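## Task

Get all three plates into the gray tray so each one lies flat on the tray floor; a plate counts only if it stays there without the robot holding it at the end.

## Robot and tools

Robot: one arm with seven joints (waist, shoulder, upper arm roll, elbow, forearm roll, wrist pitch, wrist roll) ending in a vacuum suction cup, not fingers. The controlled point is the cup point: the middle of the cup's rim when nothing touches it. The cup points along the cup point's own +z axis. About 7 cm back from the rim the tool widens, with body and wrist camera sticking out up to roughly 8 cm sideways, so keep that clear of the tray walls and other plates.

Frames: the scene frame has its origin on the table surface under the arm base, +z up, and +y to the left when facing along +x. Reported positions are in metres, orientation as a wxyz quaternion, velocities in m/s and rad/s. The base may be slightly tilted, and the printed position grows less accurate at long reach. All motion commands, however, are offsets expressed in the cup point's own axes, not in the scene frame.

execute_actions(actions): actions is a list of actions run in sequence; an empty list just returns state and images. Each action is a table of 1 to 15 rows; each row lasts one 1/30 s control step, and if fewer than 15 rows are given the last one is repeated to fill 15 steps. A row is 7 numbers, each in [-1, 1]: dx, dy, dz, rx, ry, rz, suction. The first six are the desired cup point pose as an offset from the pose measured at the start of that action (for a call's first action, the last pose a result reported), in cup axes. Every row refers back to that same start pose, not to the previous row. Scale: 1.0 equals 0.6 m for dx, dy, dz and 180 degrees for the rotation vector (rx, ry, rz). Suction: +1 is full vacuum (about 55 kPa below ambient), smaller values ask for that fraction, and 0.05 or less switches it off; it keeps its last value.

Per control step the commanded pose is clipped to at most 70 mm and 16 degrees from the measured one, and damped inverse kinematics tracks it, favoring position over orientation. A distant offset therefore may not be reached in one action; afterwards the arm stops at the last clipped pose, so send the remainder next. The Hand target line shows the pose the controller currently drives toward.

move(target, speed, blocking): target is one 7-number row as above, an offset in cup axes from the pose in the most recent result that showed one; the suction value is applied at the start. The arm follows a straight path lasting 0.5 to 10 s (cut off at 10 s) and rotates the shorter way. speed is the path's peak in m/s, 0.002 to 0.5, default 0.25; rotation is capped at twice that in rad/s. The path ignores obstacles, and the real cup point may lag, wander, or overshoot speed, especially with a nearly straight arm. Faster contact and targets set deeper past a surface mean harder pressing. blocking=false returns after 0.5 s while the arm keeps going; until a result shows the move ended, further moves and action rows are refused, so use wait or stop. The result adds a move: line giving how it ended (done, off_target, moving, held, fault), which limits acted (paced = the sent pose was clipped; held = a clearance check blocked steps, after which motion can jump well above speed), and distance from target.

wait(seconds): 0 to 10; the arm keeps its last command, a running move continues, and the wait ends early if the move finishes. stop(): brakes a running move, needing more room at higher speed; suction is unaffected. zoom_image(camera, region): camera is cam_head_left, cam_head_right or cam_wrist; region is [x0, y0, x1, y1] pixels from the image's top-left, at most 504 by 504. Head images are 896x504, wrist 504x504; calibration data accompanies results and may be off by a few degrees and millimetres. finished_scene(scene): integer 1 to 2, ends that scene irreversibly and reports success; do it only once every plate rests on its own.

Gripping: with suction on, press the 29 mm rim fully onto a smooth flat patch of a plate, away from its edge, holes or seams. suction_measured near 0 means no seal; a good seal settles within about 0.15 of the command and may dip 0.04 between pump cycles. part_present turns 1 at 0.50 and back to 0 below 0.45. The cup shortens under vacuum, so a held plate sits up to about 10 mm nearer the tool. Vacuum alone can lift a plate. To release, set the plate down on the tray floor first, then switch suction off, and move away at least 15 mm. If the cup seals to the table, turn suction off to free it.

Results: state line with pose, velocities, joint positions and joint torques (drive output, offset and noisy, not zero in free air). A pose unreachable line means the clearance check altered or blocked the command; a mounting block or post under the base counts as arm. Joint ranges in rad: waist and both rolls -6.283 to 6.283, shoulder -2.059 to 2.094, elbow -0.192 to 3.927, wrist pitch -1.693 to 3.142.

Avoid: anything leaving the table (ends the scene), dropping or slamming plates, hard pushes. Contact torque reaching a load limit (waist 44, shoulder 44, upper arm roll 26.4, elbow 26.4, forearm roll 26.4, wrist pitch 17.6, wrist roll 17.6 N m) triggers a torque fault: the joint backs off, holds 10 s and the call's remaining steps are dropped. Carrying loads heats motors; MOTOR HOT warns from 65 °C and at 80 °C an OVER-TEMPERATURE FAULT brakes the arm until it cools. Loose objects may occasionally be nudged by outside disturbances, and the robot holds its last command while you are thinking.

Each tool is called as name(argument=value, ...), one argument or row to a line, values as JSON.

## Session

I'll start by looking at the current state of the scene.

execute_actions(
  actions=[],
)

Scene clock: 0.00 s.
end_effector_position=(+0.3991, -0.0190, +0.2843) suction_measured=0.00 part_present=0 end_effector_quat_wxyz=(+0.000, +0.022, +1.000, -0.001) end_effector_velocity=(+0.001, -0.000, +0.001) end_effector_angular_velocity=(-0.000, -0.002, -0.000)
Joint positions: [-0.    -0.25   0.002  0.918 -0.002  1.168  2.355]
Joint velocities: [ 0.    -0.    -0.     0.001  0.    -0.001 -0.   ]
Joint torques (N m, as the arm reports them, + toward a larger angle): no reading
Hand target: +0.399, -0.019, +0.284; +0.000, +0.022, +1.000, -0.001

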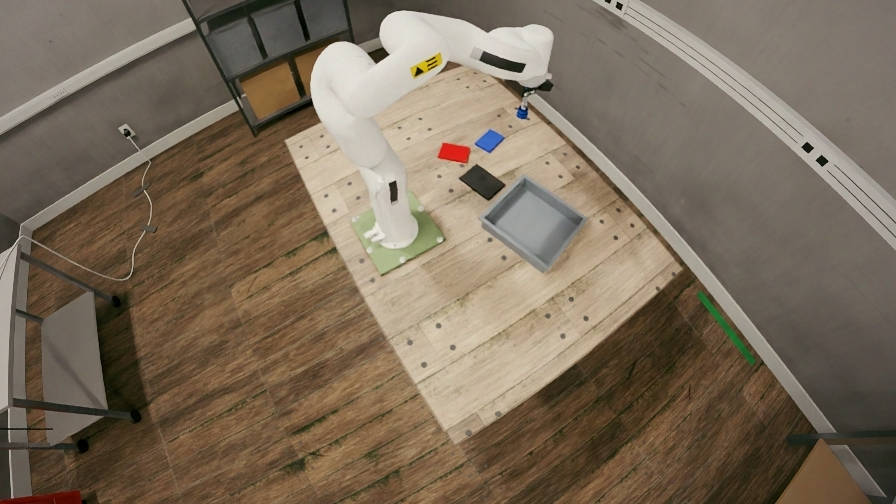

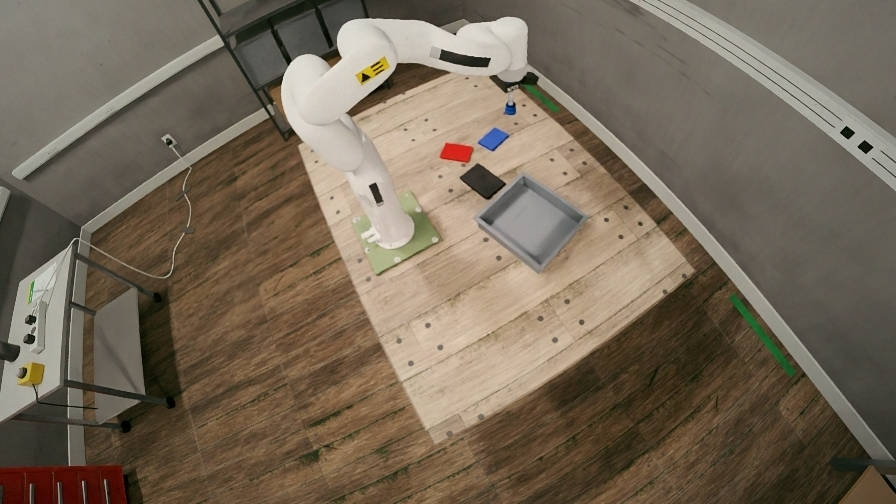

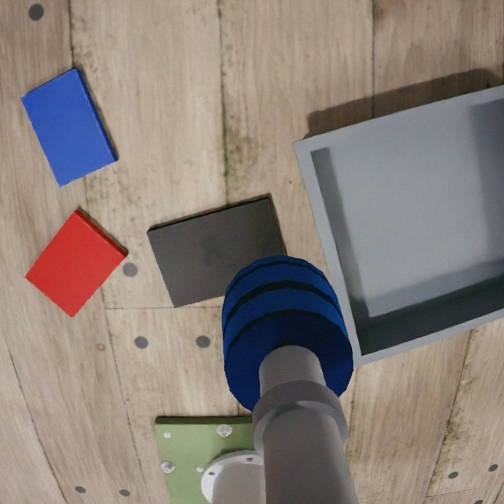

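zoom_image(
  camera="cam_head_left",
  region=[420, 110, 600, 290],
)

zoom_image(
  camera="cam_head_right",
  region=[420, 110, 600, 290],
)

zoom_image(
  camera="cam_wrist",
  region=[0, 50, 300, 350],
)

zoom_image(
  camera="cam_wrist",
  region=[254, 60, 504, 380],
)

Region (420, 110, 600, 290) of cam_head_left's 896x504 image, scaled by 2.800, with more detail than that image has.

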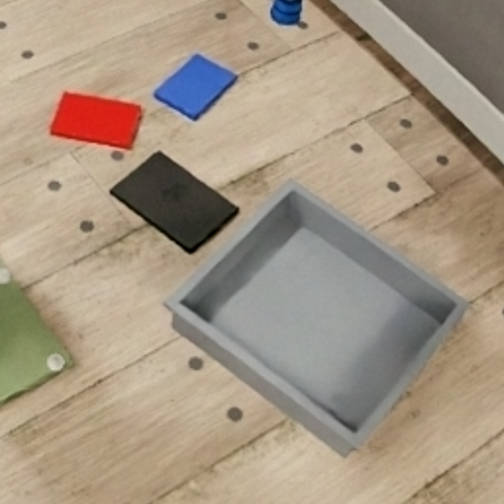

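Region (420, 110, 600, 290) of cam_head_right's 896x504 image, scaled by 2.800, with more detail than that image has.

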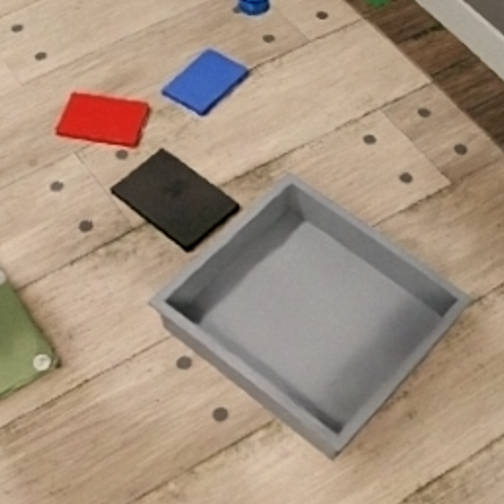

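Region (0, 50, 300, 350) of cam_wrist's 504x504 image, scaled by 1.680, with more detail than that image has.

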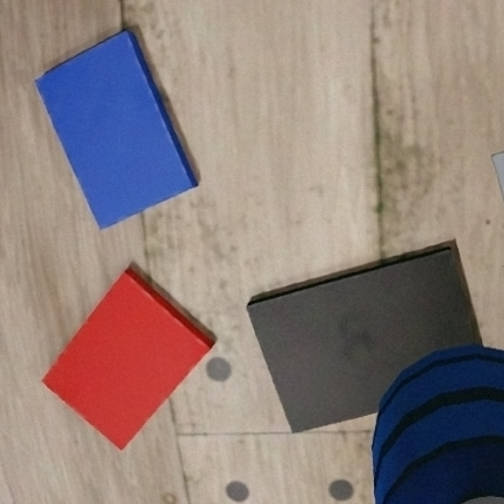

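Region (254, 60, 504, 380) of cam_wrist's 504x504 image, scaled by 1.575, with more detail than that image has; it fills the left 394 columns of this view, and the rest is white.

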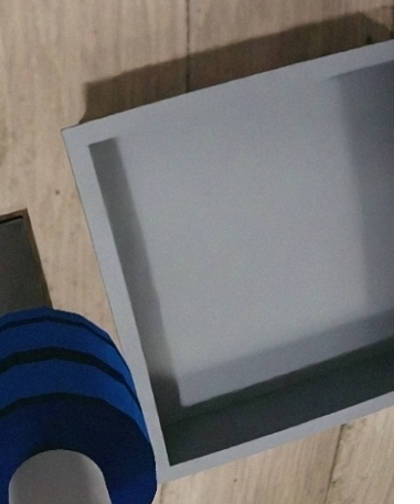

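zoom_image(
  camera="cam_wrist",
  region=[140, 180, 300, 320],
)

zoom_image(
  camera="cam_head_left",
  region=[450, 155, 515, 210],
)

zoom_image(
  camera="cam_head_right",
  region=[450, 155, 515, 210],
)

Region (140, 180, 300, 320) of cam_wrist's 504x504 image, scaled by 3.150, with more detail than that image has; it fills the top 441 rows of this view, and the rest is white.

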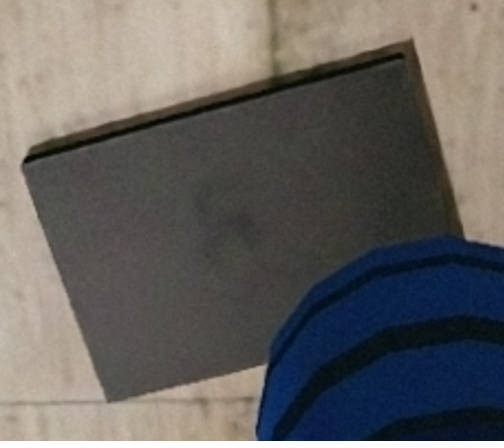

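Region (450, 155, 515, 210) of cam_head_left's 896x504 image, scaled by 7.754, with more detail than that image has; it fills the top 426 rows of this view, and the rest is white.

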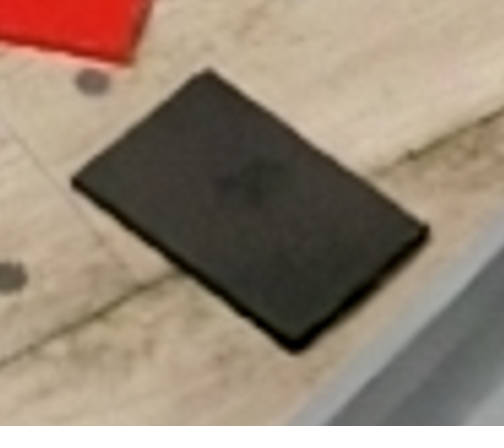

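Region (450, 155, 515, 210) of cam_head_right's 896x504 image, scaled by 7.754, with more detail than that image has; it fills the top 426 rows of this view, and the rest is white.

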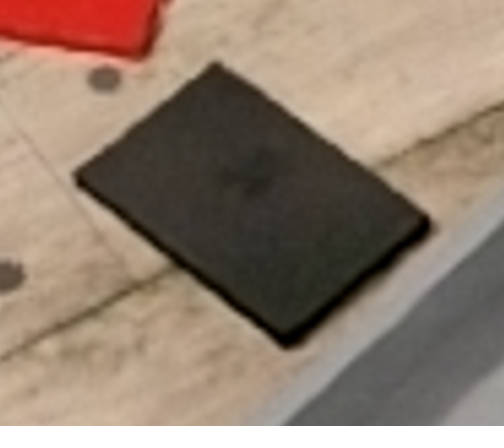

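zoom_image(
  camera="cam_wrist",
  region=[200, 240, 380, 420],
)

zoom_image(
  camera="cam_head_left",
  region=[490, 60, 570, 130],
)

zoom_image(
  camera="cam_head_right",
  region=[475, 55, 555, 125],
)

Region (200, 240, 380, 420) of cam_wrist's 504x504 image, scaled by 2.800, with more detail than that image has.

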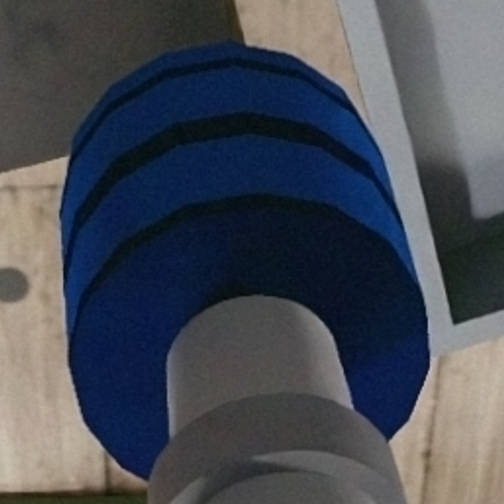

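Region (490, 60, 570, 130) of cam_head_left's 896x504 image, scaled by 6.300, with more detail than that image has; it fills the top 441 rows of this view, and the rest is white.

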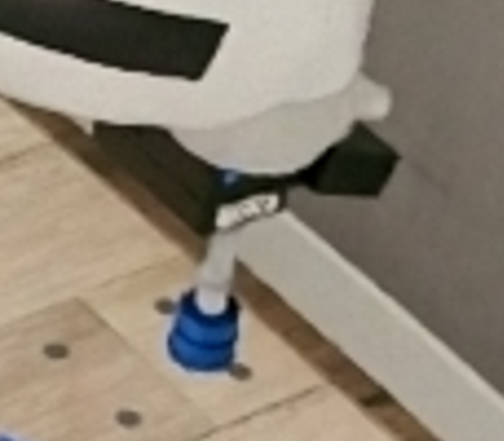

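Region (475, 55, 555, 125) of cam_head_right's 896x504 image, scaled by 6.300, with more detail than that image has; it fills the top 441 rows of this view, and the rest is white.

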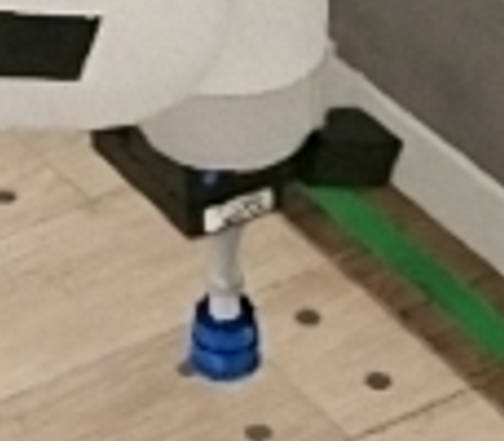

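zoom_image(
  camera="cam_wrist",
  region=[10, 55, 140, 195],
)

zoom_image(
  camera="cam_wrist",
  region=[15, 195, 145, 325],
)

zoom_image(
  camera="cam_head_left",
  region=[430, 120, 515, 175],
)

zoom_image(
  camera="cam_head_left",
  region=[470, 165, 600, 285],
)

Region (10, 55, 140, 195) of cam_wrist's 504x504 image, scaled by 3.600, with more detail than that image has; it fills the left 468 columns of this view, and the rest is white.

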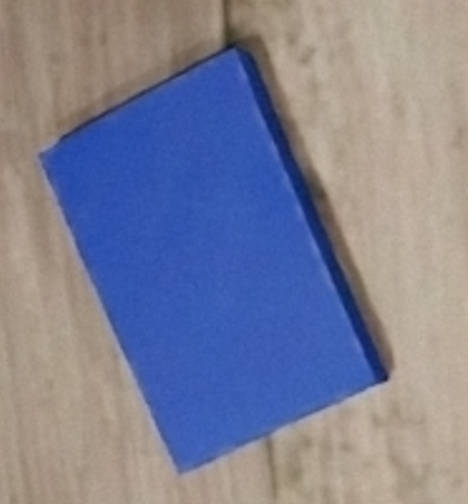

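Region (15, 195, 145, 325) of cam_wrist's 504x504 image, scaled by 3.877, with more detail than that image has.

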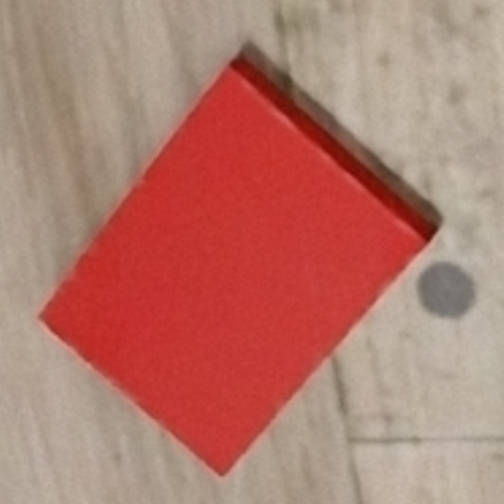

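Region (430, 120, 515, 175) of cam_head_left's 896x504 image, scaled by 5.929, with more detail than that image has; it fills the top 326 rows of this view, and the rest is white.

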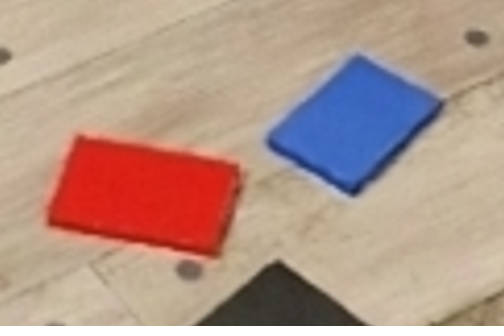

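Region (470, 165, 600, 285) of cam_head_left's 896x504 image, scaled by 3.877, with more detail than that image has; it fills the top 465 rows of this view, and the rest is white.

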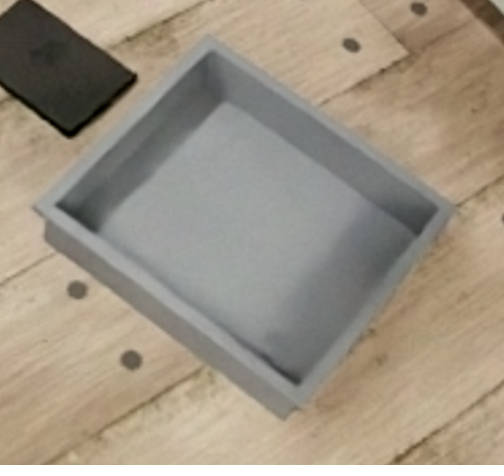

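zoom_image(
  camera="cam_wrist",
  region=[280, 120, 360, 200],
)

zoom_image(
  camera="cam_wrist",
  region=[330, 290, 420, 380],
)

zoom_image(
  camera="cam_wrist",
  region=[424, 60, 504, 140],
)

zoom_image(
  camera="cam_wrist",
  region=[414, 240, 504, 340],
)

Region (280, 120, 360, 200) of cam_wrist's 504x504 image, scaled by 6.300, with more detail than that image has.

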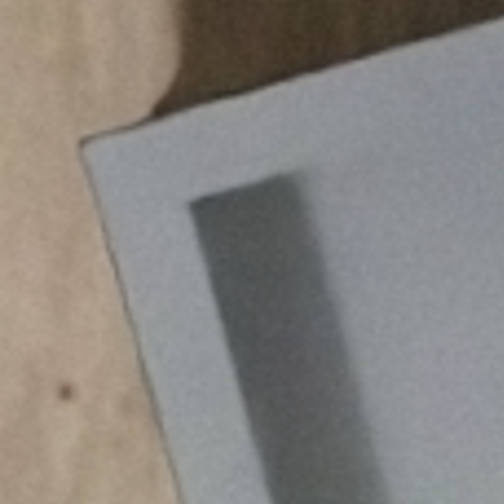

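Region (330, 290, 420, 380) of cam_wrist's 504x504 image, scaled by 5.600, with more detail than that image has.

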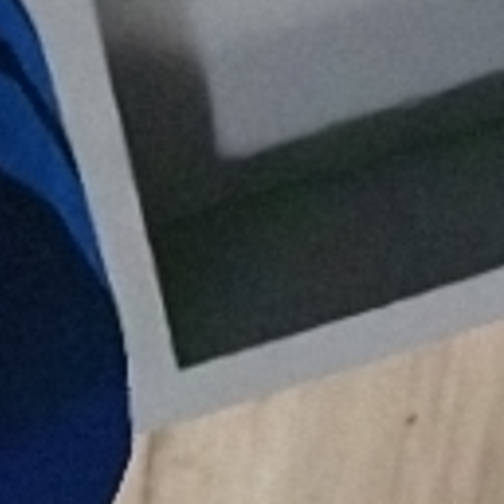

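Region (424, 60, 504, 140) of cam_wrist's 504x504 image, scaled by 6.300, with more detail than that image has.

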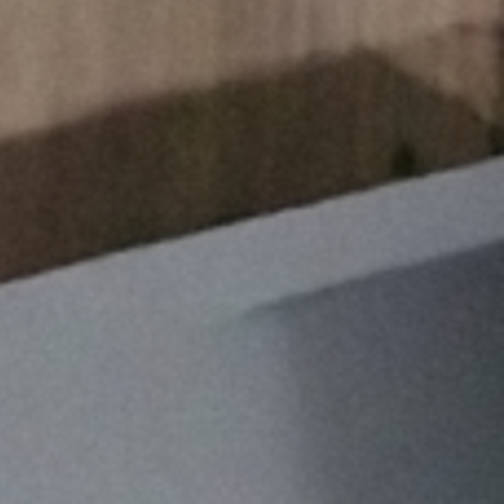

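Region (414, 240, 504, 340) of cam_wrist's 504x504 image, scaled by 5.040, with more detail than that image has; it fills the left 454 columns of this view, and the rest is white.

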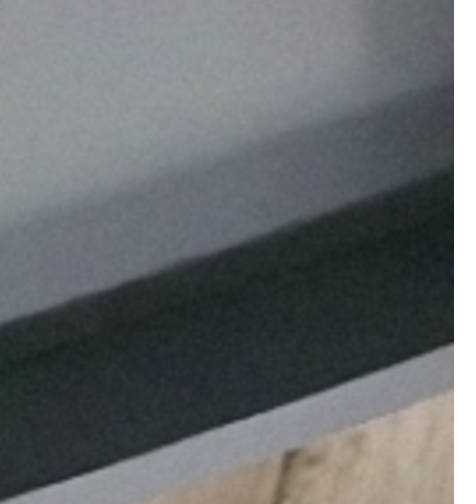

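move(
  target=[-0.06505, 0.30298, 0.38217, 0, 0, -0.1128, 0],
  speed=0.4,
)

Scene clock: 121.33 s.
end_effector_position=(+0.4469, +0.1609, +0.0560) suction_measured=0.00 part_present=0 end_effector_quat_wxyz=(+0.001, -0.154, +0.988, -0.000) end_effector_velocity=(-0.003, +0.002, -0.004) end_effector_angular_velocity=(-0.002, +0.009, +0.006)
Joint positions: [ 0.213  0.366  0.178  0.916 -0.121  0.558  2.479]
Joint velocities: [ 0.004  0.008  0.001 -0.001 -0.002  0.     0.001]
Joint torques (N m, as the arm reports them, + toward a larger angle): [ -0.31 -30.77   0.96  14.55   0.24  -0.95   1.44]
Hand target: +0.447, +0.161, +0.055; +0.000, -0.155, +0.988, -0.000
Off the commanded pose: 0.002 m, 0 deg.
move: done
camera_calibration (this result's frames):
cam_wrist: T_world_to_cam=[[0.301893, -0.95334, -0.00168195, 0.030397], [-0.898594, -0.285144, 0.333499, 0.438435], [-0.318418, -0.0991694, -0.942749, 0.308757], [0, 0, 0, 1]] pos_world=[0.483112, 0.184615, 0.144914]

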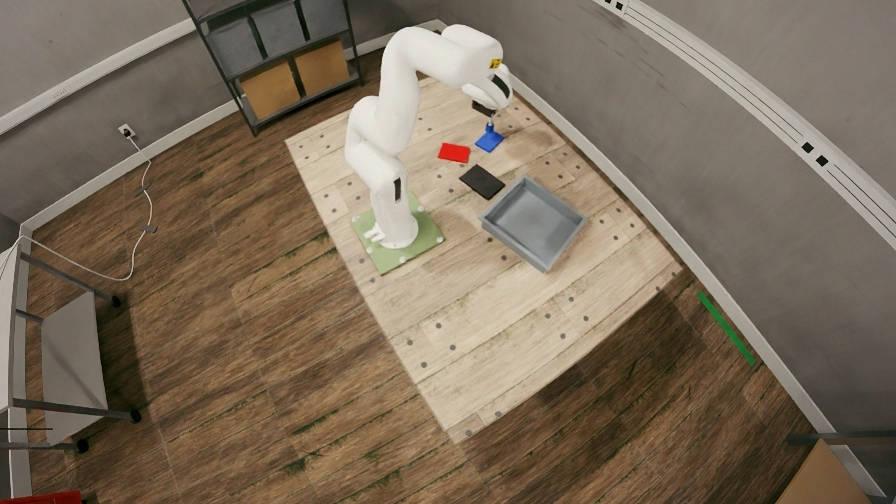

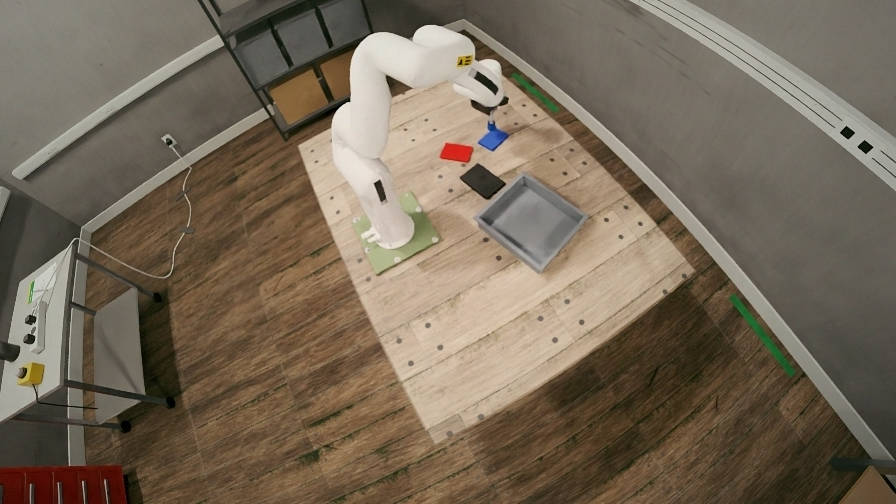

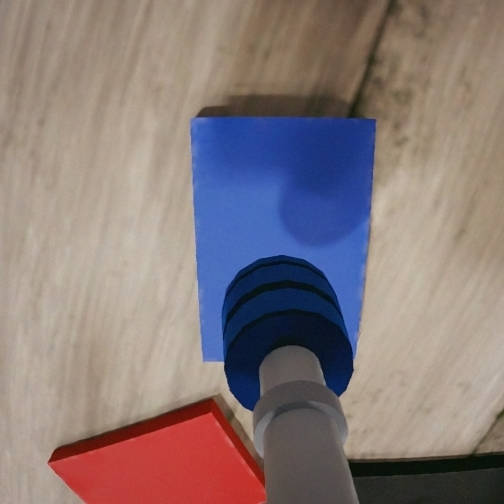

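move(
  target=[0.003, -0.0065, 0.08, 0, 0, 0, 1],
  speed=0.08,
)

Scene clock: 133.50 s.
end_effector_position=(+0.4464, +0.1568, +0.0082) suction_measured=0.31 part_present=0 end_effector_quat_wxyz=(+0.001, -0.155, +0.988, +0.000) end_effector_velocity=(+0.001, -0.001, +0.000) end_effector_angular_velocity=(+0.000, -0.003, -0.002)
Joint positions: [ 0.226  0.487  0.147  0.919 -0.162  0.44   2.501]
Joint velocities: [-0.001  0.    -0.001  0.002 -0.    -0.002  0.001]
Joint torques (N m, as the arm reports them, + toward a larger angle): [ -0.7  -32.24   1.23  13.29  -0.13  -1.04   1.35]
Hand target: +0.446, +0.157, +0.008; +0.001, -0.155, +0.988, +0.000
Off the commanded pose: 0.000 m, 0 deg.
move: done
camera_calibration (this result's frames):
cam_wrist: T_world_to_cam=[[0.301912, -0.953333, -0.00225456, 0.0265452], [-0.898587, -0.285363, 0.333331, 0.452819], [-0.318419, -0.0986108, -0.942807, 0.263073], [0, 0, 0, 1]] pos_world=[0.48265, 0.180466, 0.0971487]

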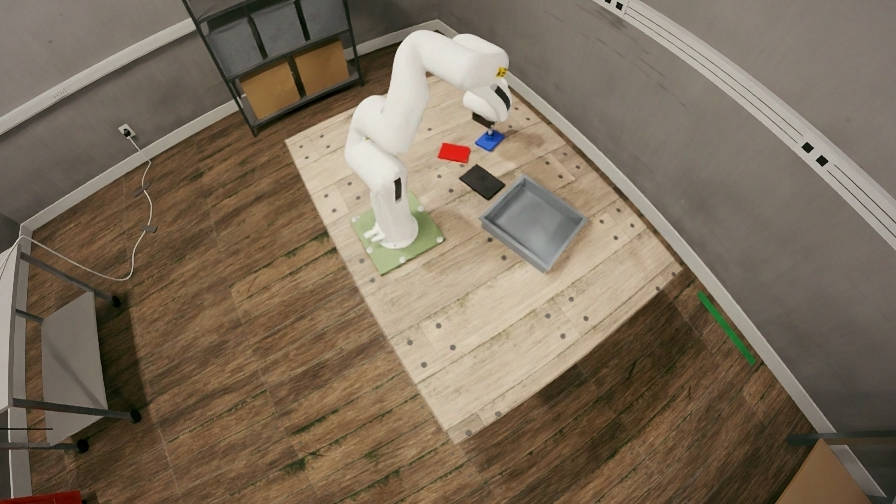

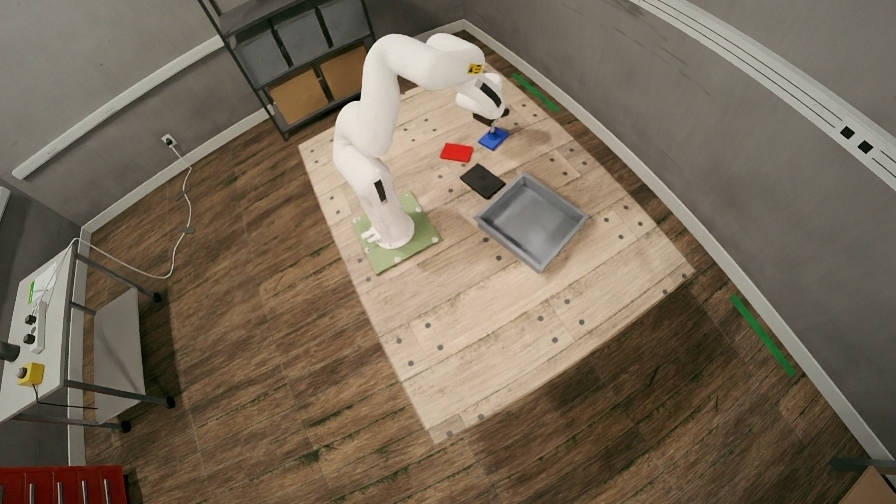

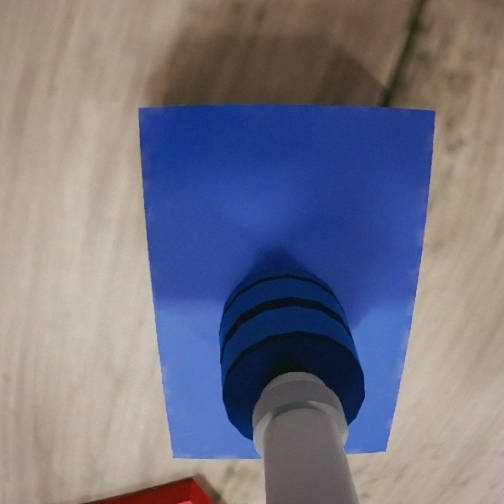

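wait(
  seconds=0,
)

Scene clock: 137.40 s.
end_effector_position=(+0.4464, +0.1568, +0.0081) suction_measured=0.98 part_present=1 end_effector_quat_wxyz=(+0.001, -0.155, +0.988, +0.000) end_effector_velocity=(+0.000, +0.000, +0.000) end_effector_angular_velocity=(+0.000, -0.000, +0.001)
Joint positions: [ 0.226  0.487  0.147  0.919 -0.162  0.44   2.501]
Joint velocities: [-0.001 -0.     0.001  0.    -0.001  0.    -0.   ]
Joint torques (N m, as the arm reports them, + toward a larger angle): [ -0.74 -32.43   1.24  12.95   0.23  -1.03   1.34]
Hand target: +0.446, +0.157, +0.008; +0.001, -0.155, +0.988, +0.000
Off the commanded pose: 0.000 m, 0 deg.
camera_calibration (this result's frames):
cam_wrist: T_world_to_cam=[[0.301926, -0.953329, -0.0022641, 0.0265384], [-0.898528, -0.285362, 0.33349, 0.452794], [-0.318572, -0.098655, -0.942751, 0.262986], [0, 0, 0, 1]] pos_world=[0.482616, 0.180455, 0.0969874]

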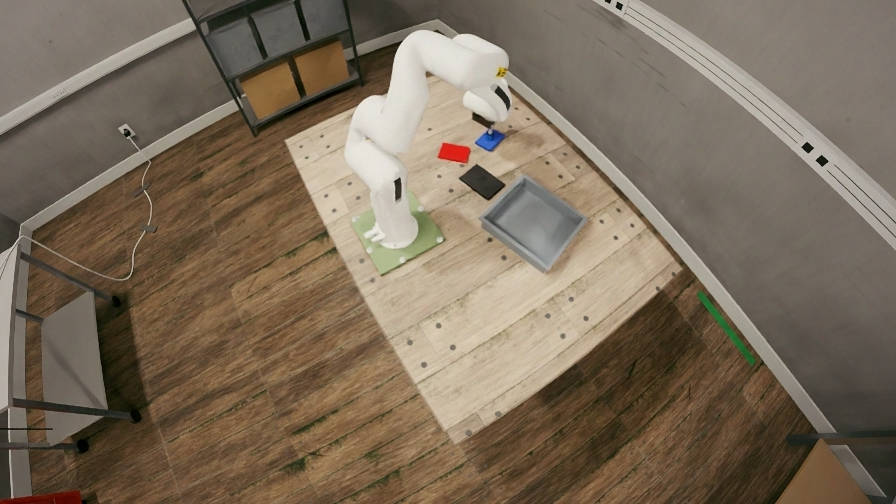

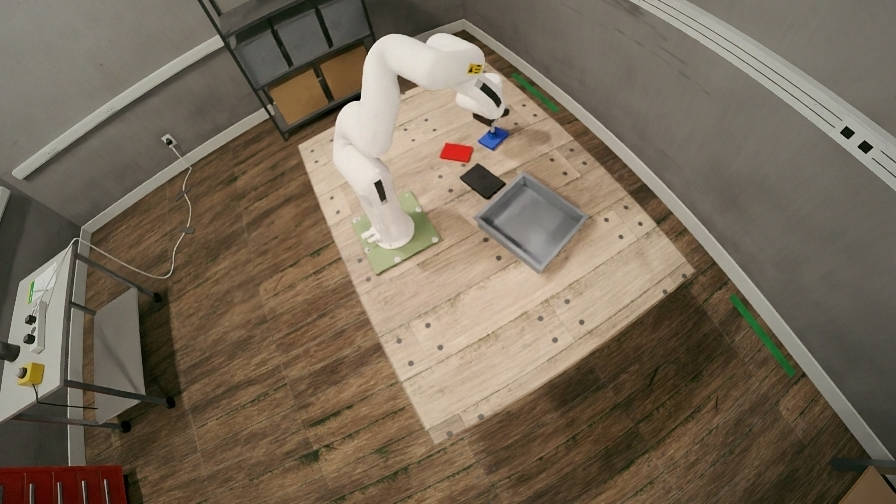

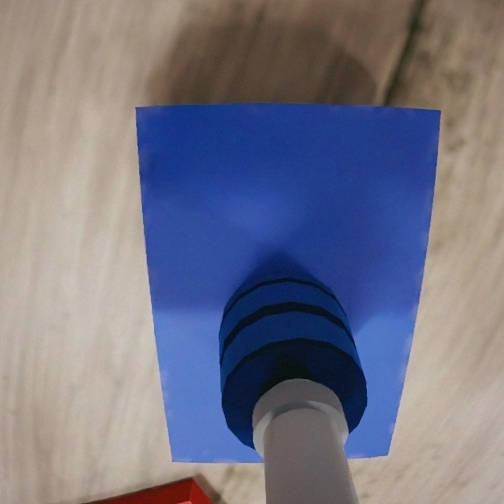

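move(
  target=[0.26523, -0.39652, -0.16167, 0, 0, 0.0156, 1],
  speed=0.4,
)

Scene clock: 173.30 s.
end_effector_position=(+0.3665, -0.1172, +0.1042) suction_measured=0.98 part_present=1 end_effector_quat_wxyz=(+0.000, -0.131, +0.991, -0.000) end_effector_velocity=(-0.000, -0.006, +0.002) end_effector_angular_velocity=(-0.000, -0.005, -0.011)
Joint positions: [-0.201 -0.003 -0.06   0.596 -0.002  0.599  1.785]
Joint velocities: [-0.008 -0.004 -0.007  0.003  0.002  0.003 -0.005]
Joint torques (N m, as the arm reports them, + toward a larger angle): [ -0.59 -20.88   0.04  15.52   0.34  -1.17   1.44]
Hand target: +0.366, -0.118, +0.105; +0.001, -0.130, +0.991, -0.001
Off the commanded pose: 0.002 m, 0 deg.
move: done
camera_calibration (this result's frames):
cam_wrist: T_world_to_cam=[[0.256802, -0.966463, -0.00151814, -0.195438], [-0.910362, -0.242422, 0.33537, 0.279922], [-0.324491, -0.0847416, -0.942085, 0.304835], [0, 0, 0, 1]] pos_world=[0.403935, -0.0951922, 0.193007]

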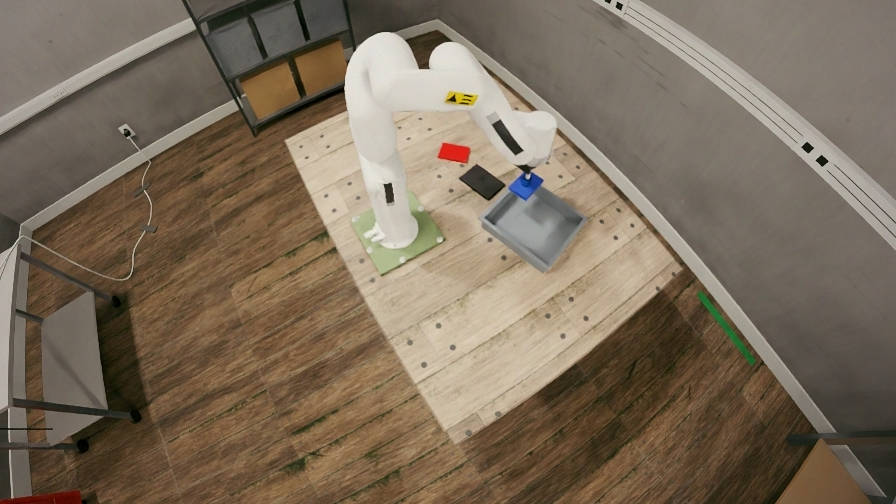

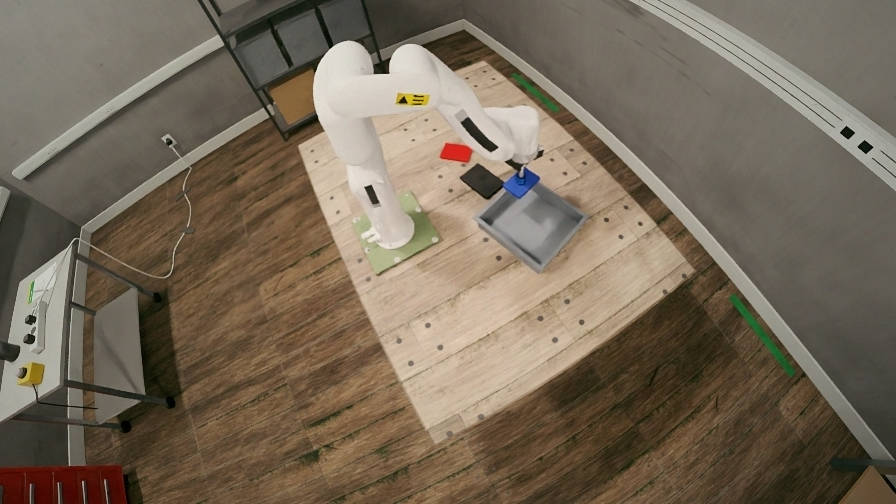

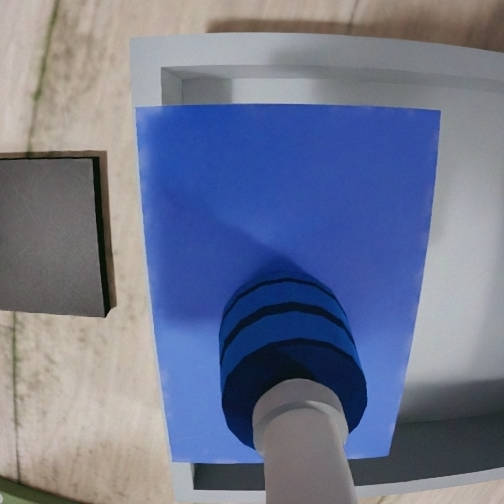

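zoom_image(
  camera="cam_wrist",
  region=[110, 20, 230, 130],
)

zoom_image(
  camera="cam_wrist",
  region=[150, 420, 270, 504],
)

Region (110, 20, 230, 130) of cam_wrist's 504x504 image, scaled by 4.200, with more detail than that image has; it fills the top 462 rows of this view, and the rest is white.

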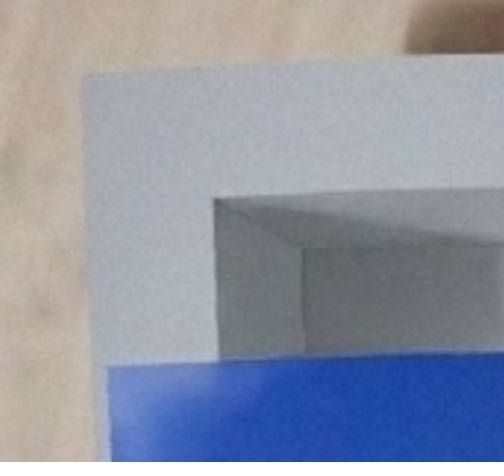

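Region (150, 420, 270, 504) of cam_wrist's 504x504 image, scaled by 4.200, with more detail than that image has; it fills the top 353 rows of this view, and the rest is white.

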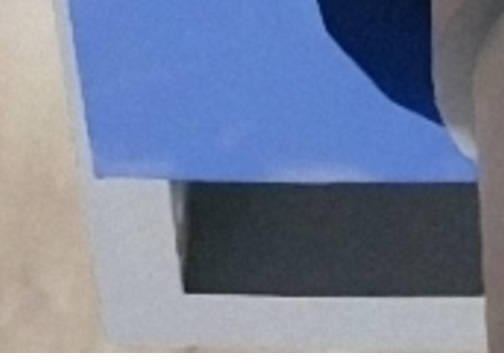

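zoom_image(
  camera="cam_wrist",
  region=[370, 370, 504, 504],
)

Region (370, 370, 504, 504) of cam_wrist's 504x504 image, scaled by 3.761, with more detail than that image has.

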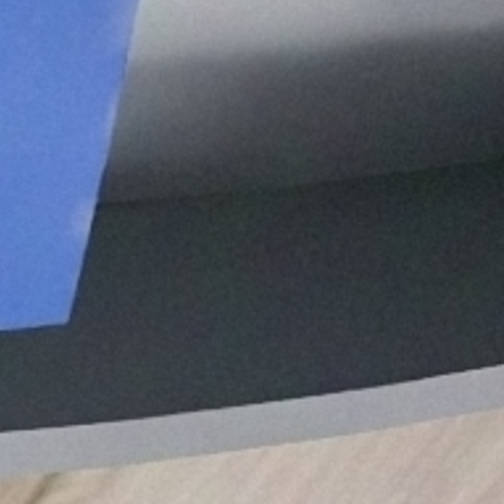

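move(
  target=[-0.005, -0.005, 0.1545, 0, 0, 0, 1],
  speed=0.2,
)

Scene clock: 225.20 s.
end_effector_position=(+0.3706, -0.1191, +0.0120) suction_measured=0.98 part_present=1 end_effector_quat_wxyz=(+0.001, -0.131, +0.991, -0.000) end_effector_velocity=(-0.003, +0.001, -0.003) end_effector_angular_velocity=(+0.002, +0.007, +0.000)
Joint positions: [-0.209  0.297 -0.046  0.603  0.046  0.306  1.748]
Joint velocities: [ 0.001  0.005  0.    -0.003  0.001 -0.001 -0.001]
Joint torques (N m, as the arm reports them, + toward a larger angle): [ -0.66 -25.61  -0.44  11.4    0.01  -0.95   1.37]
Hand target: +0.370, -0.119, +0.012; +0.000, -0.131, +0.991, +0.000
Off the commanded pose: 0.001 m, 0 deg.
move: done
camera_calibration (this result's frames):
cam_wrist: T_world_to_cam=[[0.25694, -0.966425, -0.00203703, -0.198505], [-0.910778, -0.242849, 0.333929, 0.314191], [-0.323212, -0.0839444, -0.942596, 0.218822], [0, 0, 0, 1]] pos_world=[0.407888, -0.0971706, 0.100938]

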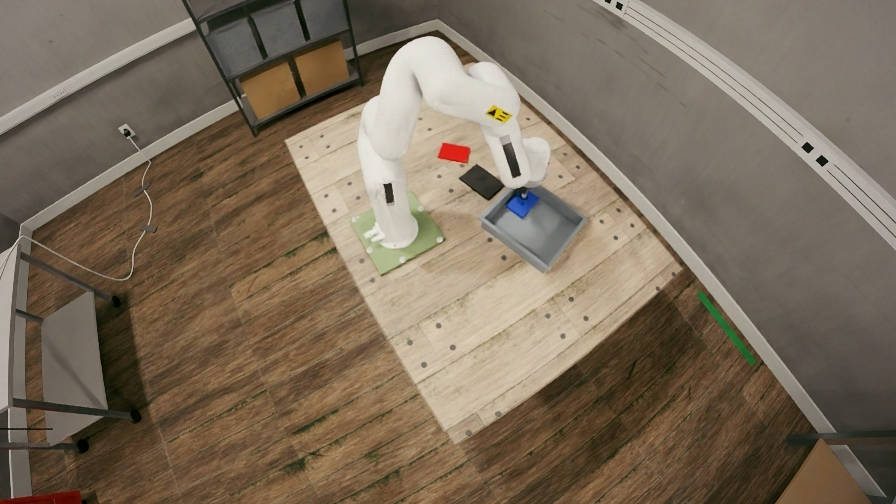

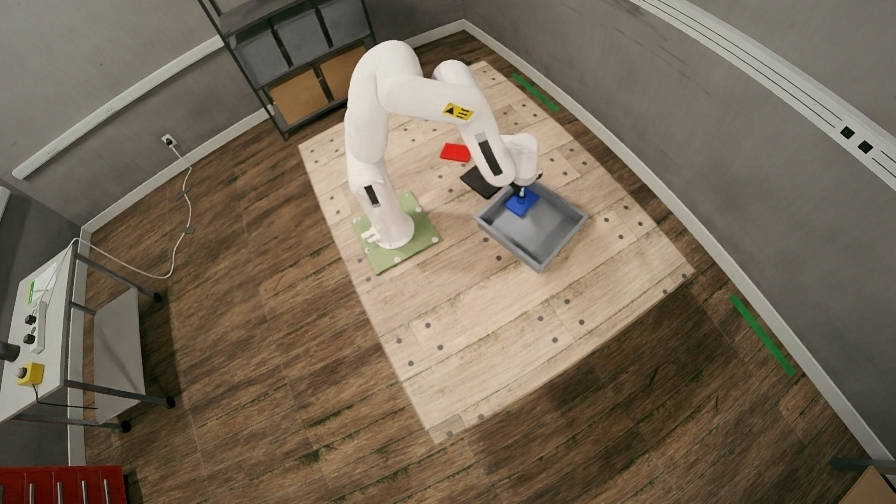

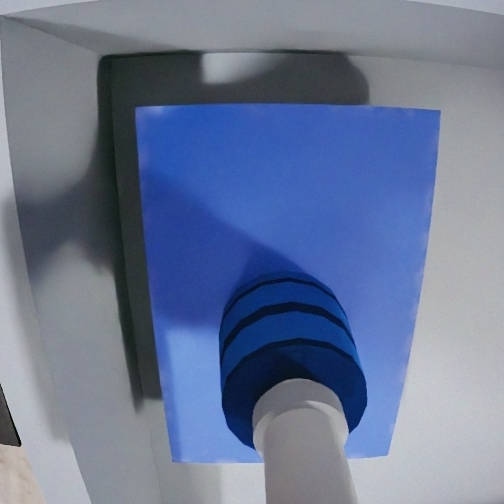

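wait(
  seconds=0,
)

zoom_image(
  camera="cam_wrist",
  region=[0, 0, 160, 140],
)

Scene clock: 228.27 s.
end_effector_position=(+0.3702, -0.1190, +0.0116) suction_measured=0.99 part_present=1 end_effector_quat_wxyz=(+0.000, -0.131, +0.991, +0.000) end_effector_velocity=(-0.000, +0.000, -0.000) end_effector_angular_velocity=(+0.000, +0.001, +0.000)
Joint positions: [-0.209  0.298 -0.046  0.603  0.046  0.306  1.748]
Joint velocities: [ 0.001  0.    -0.001 -0.     0.     0.001 -0.   ]
Joint torques (N m, as the arm reports them, + toward a larger angle): [ -0.42 -25.39  -0.72  11.36   0.18  -0.97   1.37]
Hand target: +0.370, -0.119, +0.012; +0.000, -0.131, +0.991, +0.000
Off the commanded pose: 0.000 m, 0 deg.
camera_calibration (this result's frames):
cam_wrist: T_world_to_cam=[[0.256985, -0.966412, -0.00261314, -0.198312], [-0.910423, -0.243002, 0.334782, 0.313913], [-0.324173, -0.0836552, -0.942292, 0.218716], [0, 0, 0, 1]] pos_world=[0.407659, -0.0970727, 0.100483]

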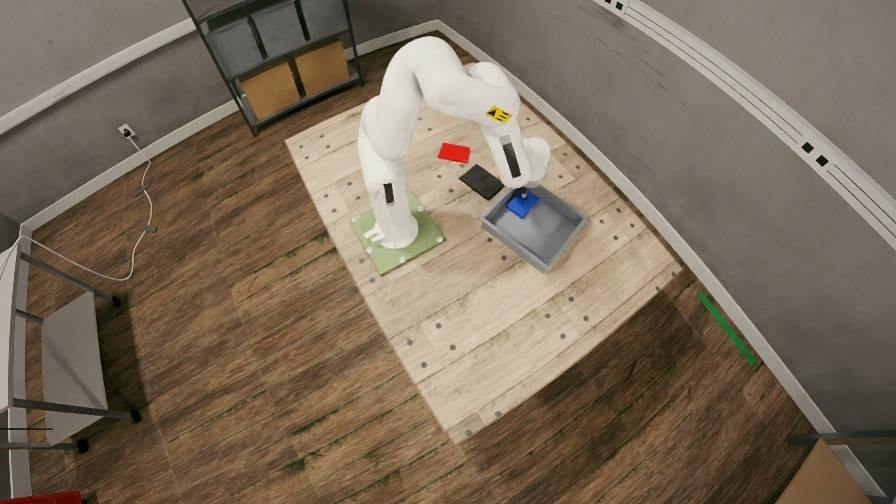

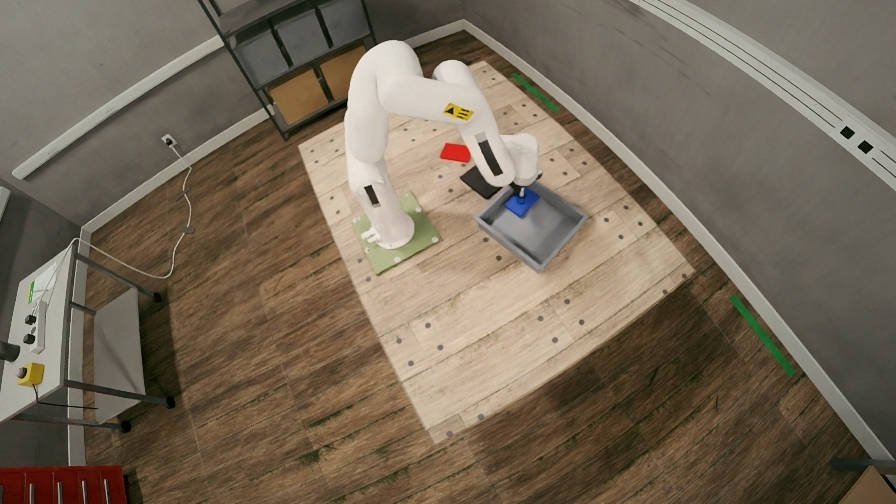

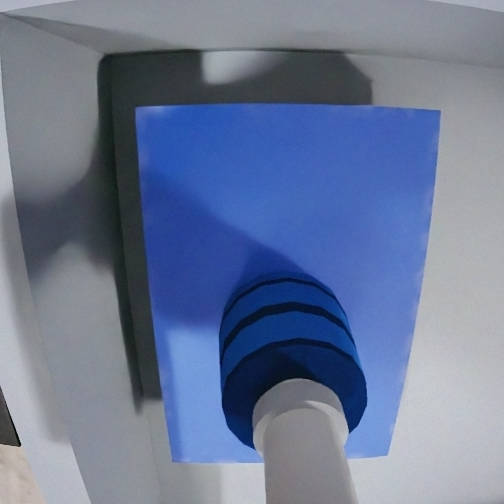

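Region (0, 0, 160, 140) of cam_wrist's 504x504 image, scaled by 3.150, with more detail than that image has; it fills the top 441 rows of this view, and the rest is white.

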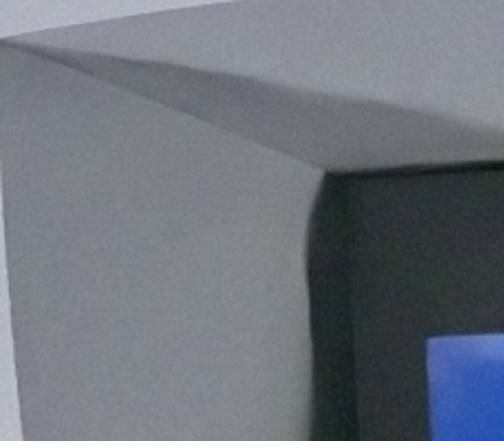

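move(
  target=[0, 0, 0.0080, 0, 0, 0, 1],
  speed=0.015,
)

Scene clock: 238.00 s.
end_effector_position=(+0.3702, -0.1190, +0.0068) suction_measured=0.99 part_present=1 end_effector_quat_wxyz=(+0.000, -0.131, +0.991, +0.000) end_effector_velocity=(+0.001, -0.000, +0.000) end_effector_angular_velocity=(-0.001, -0.003, -0.000)
Joint positions: [-0.211  0.314 -0.044  0.605  0.048  0.291  1.746]
Joint velocities: [-0.001  0.     0.001  0.001  0.    -0.002 -0.   ]
Joint torques (N m, as the arm reports them, + toward a larger angle): [ -0.57 -25.76  -0.52  11.46   0.13  -0.99   1.44]
Hand target: +0.370, -0.119, +0.007; +0.000, -0.131, +0.991, +0.000
Off the commanded pose: 0.000 m, 0 deg.
move: done
camera_calibration (this result's frames):
cam_wrist: T_world_to_cam=[[0.256985, -0.966412, -0.00268819, -0.1983], [-0.910416, -0.243026, 0.334787, 0.315505], [-0.324195, -0.0835877, -0.94229, 0.214234], [0, 0, 0, 1]] pos_world=[0.407654, -0.0970564, 0.095711]

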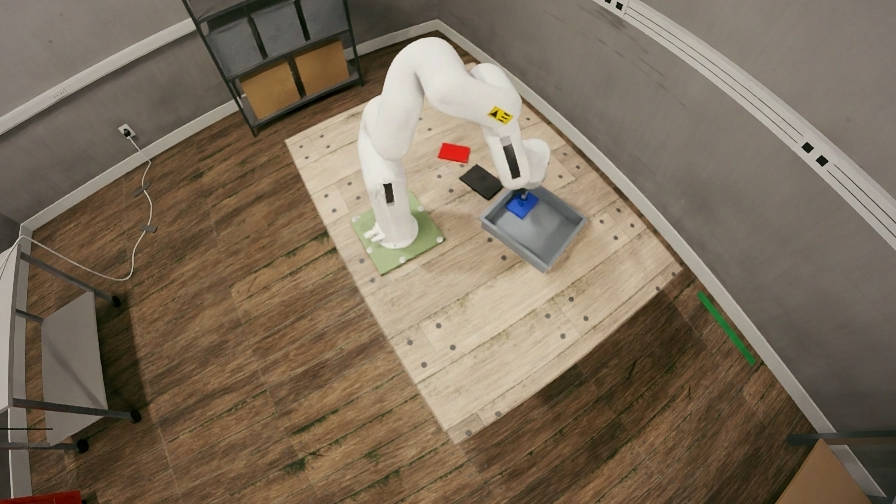

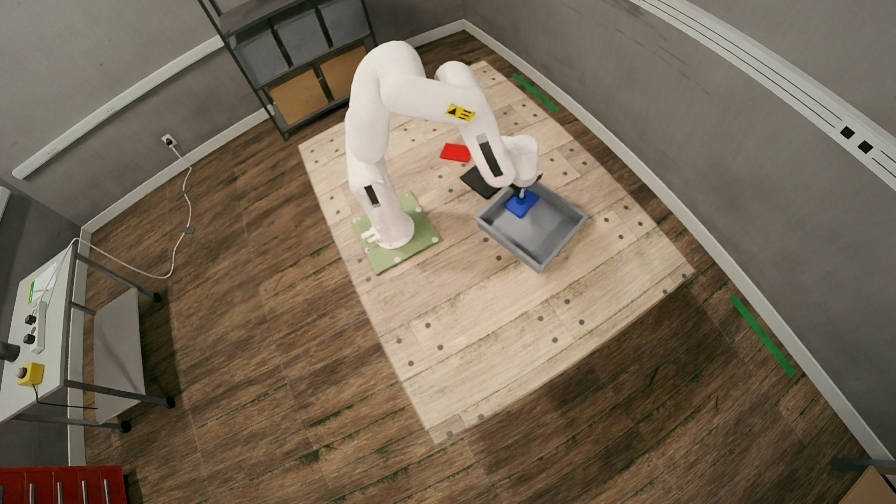

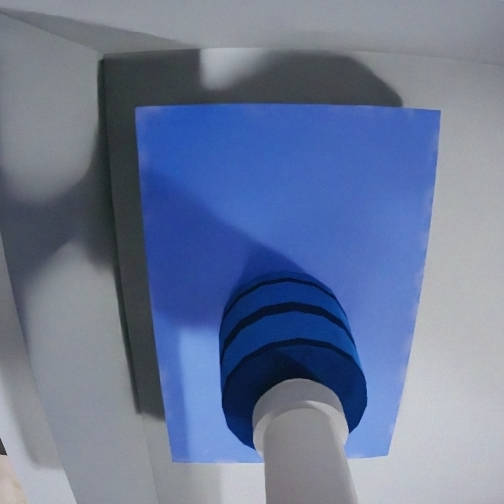

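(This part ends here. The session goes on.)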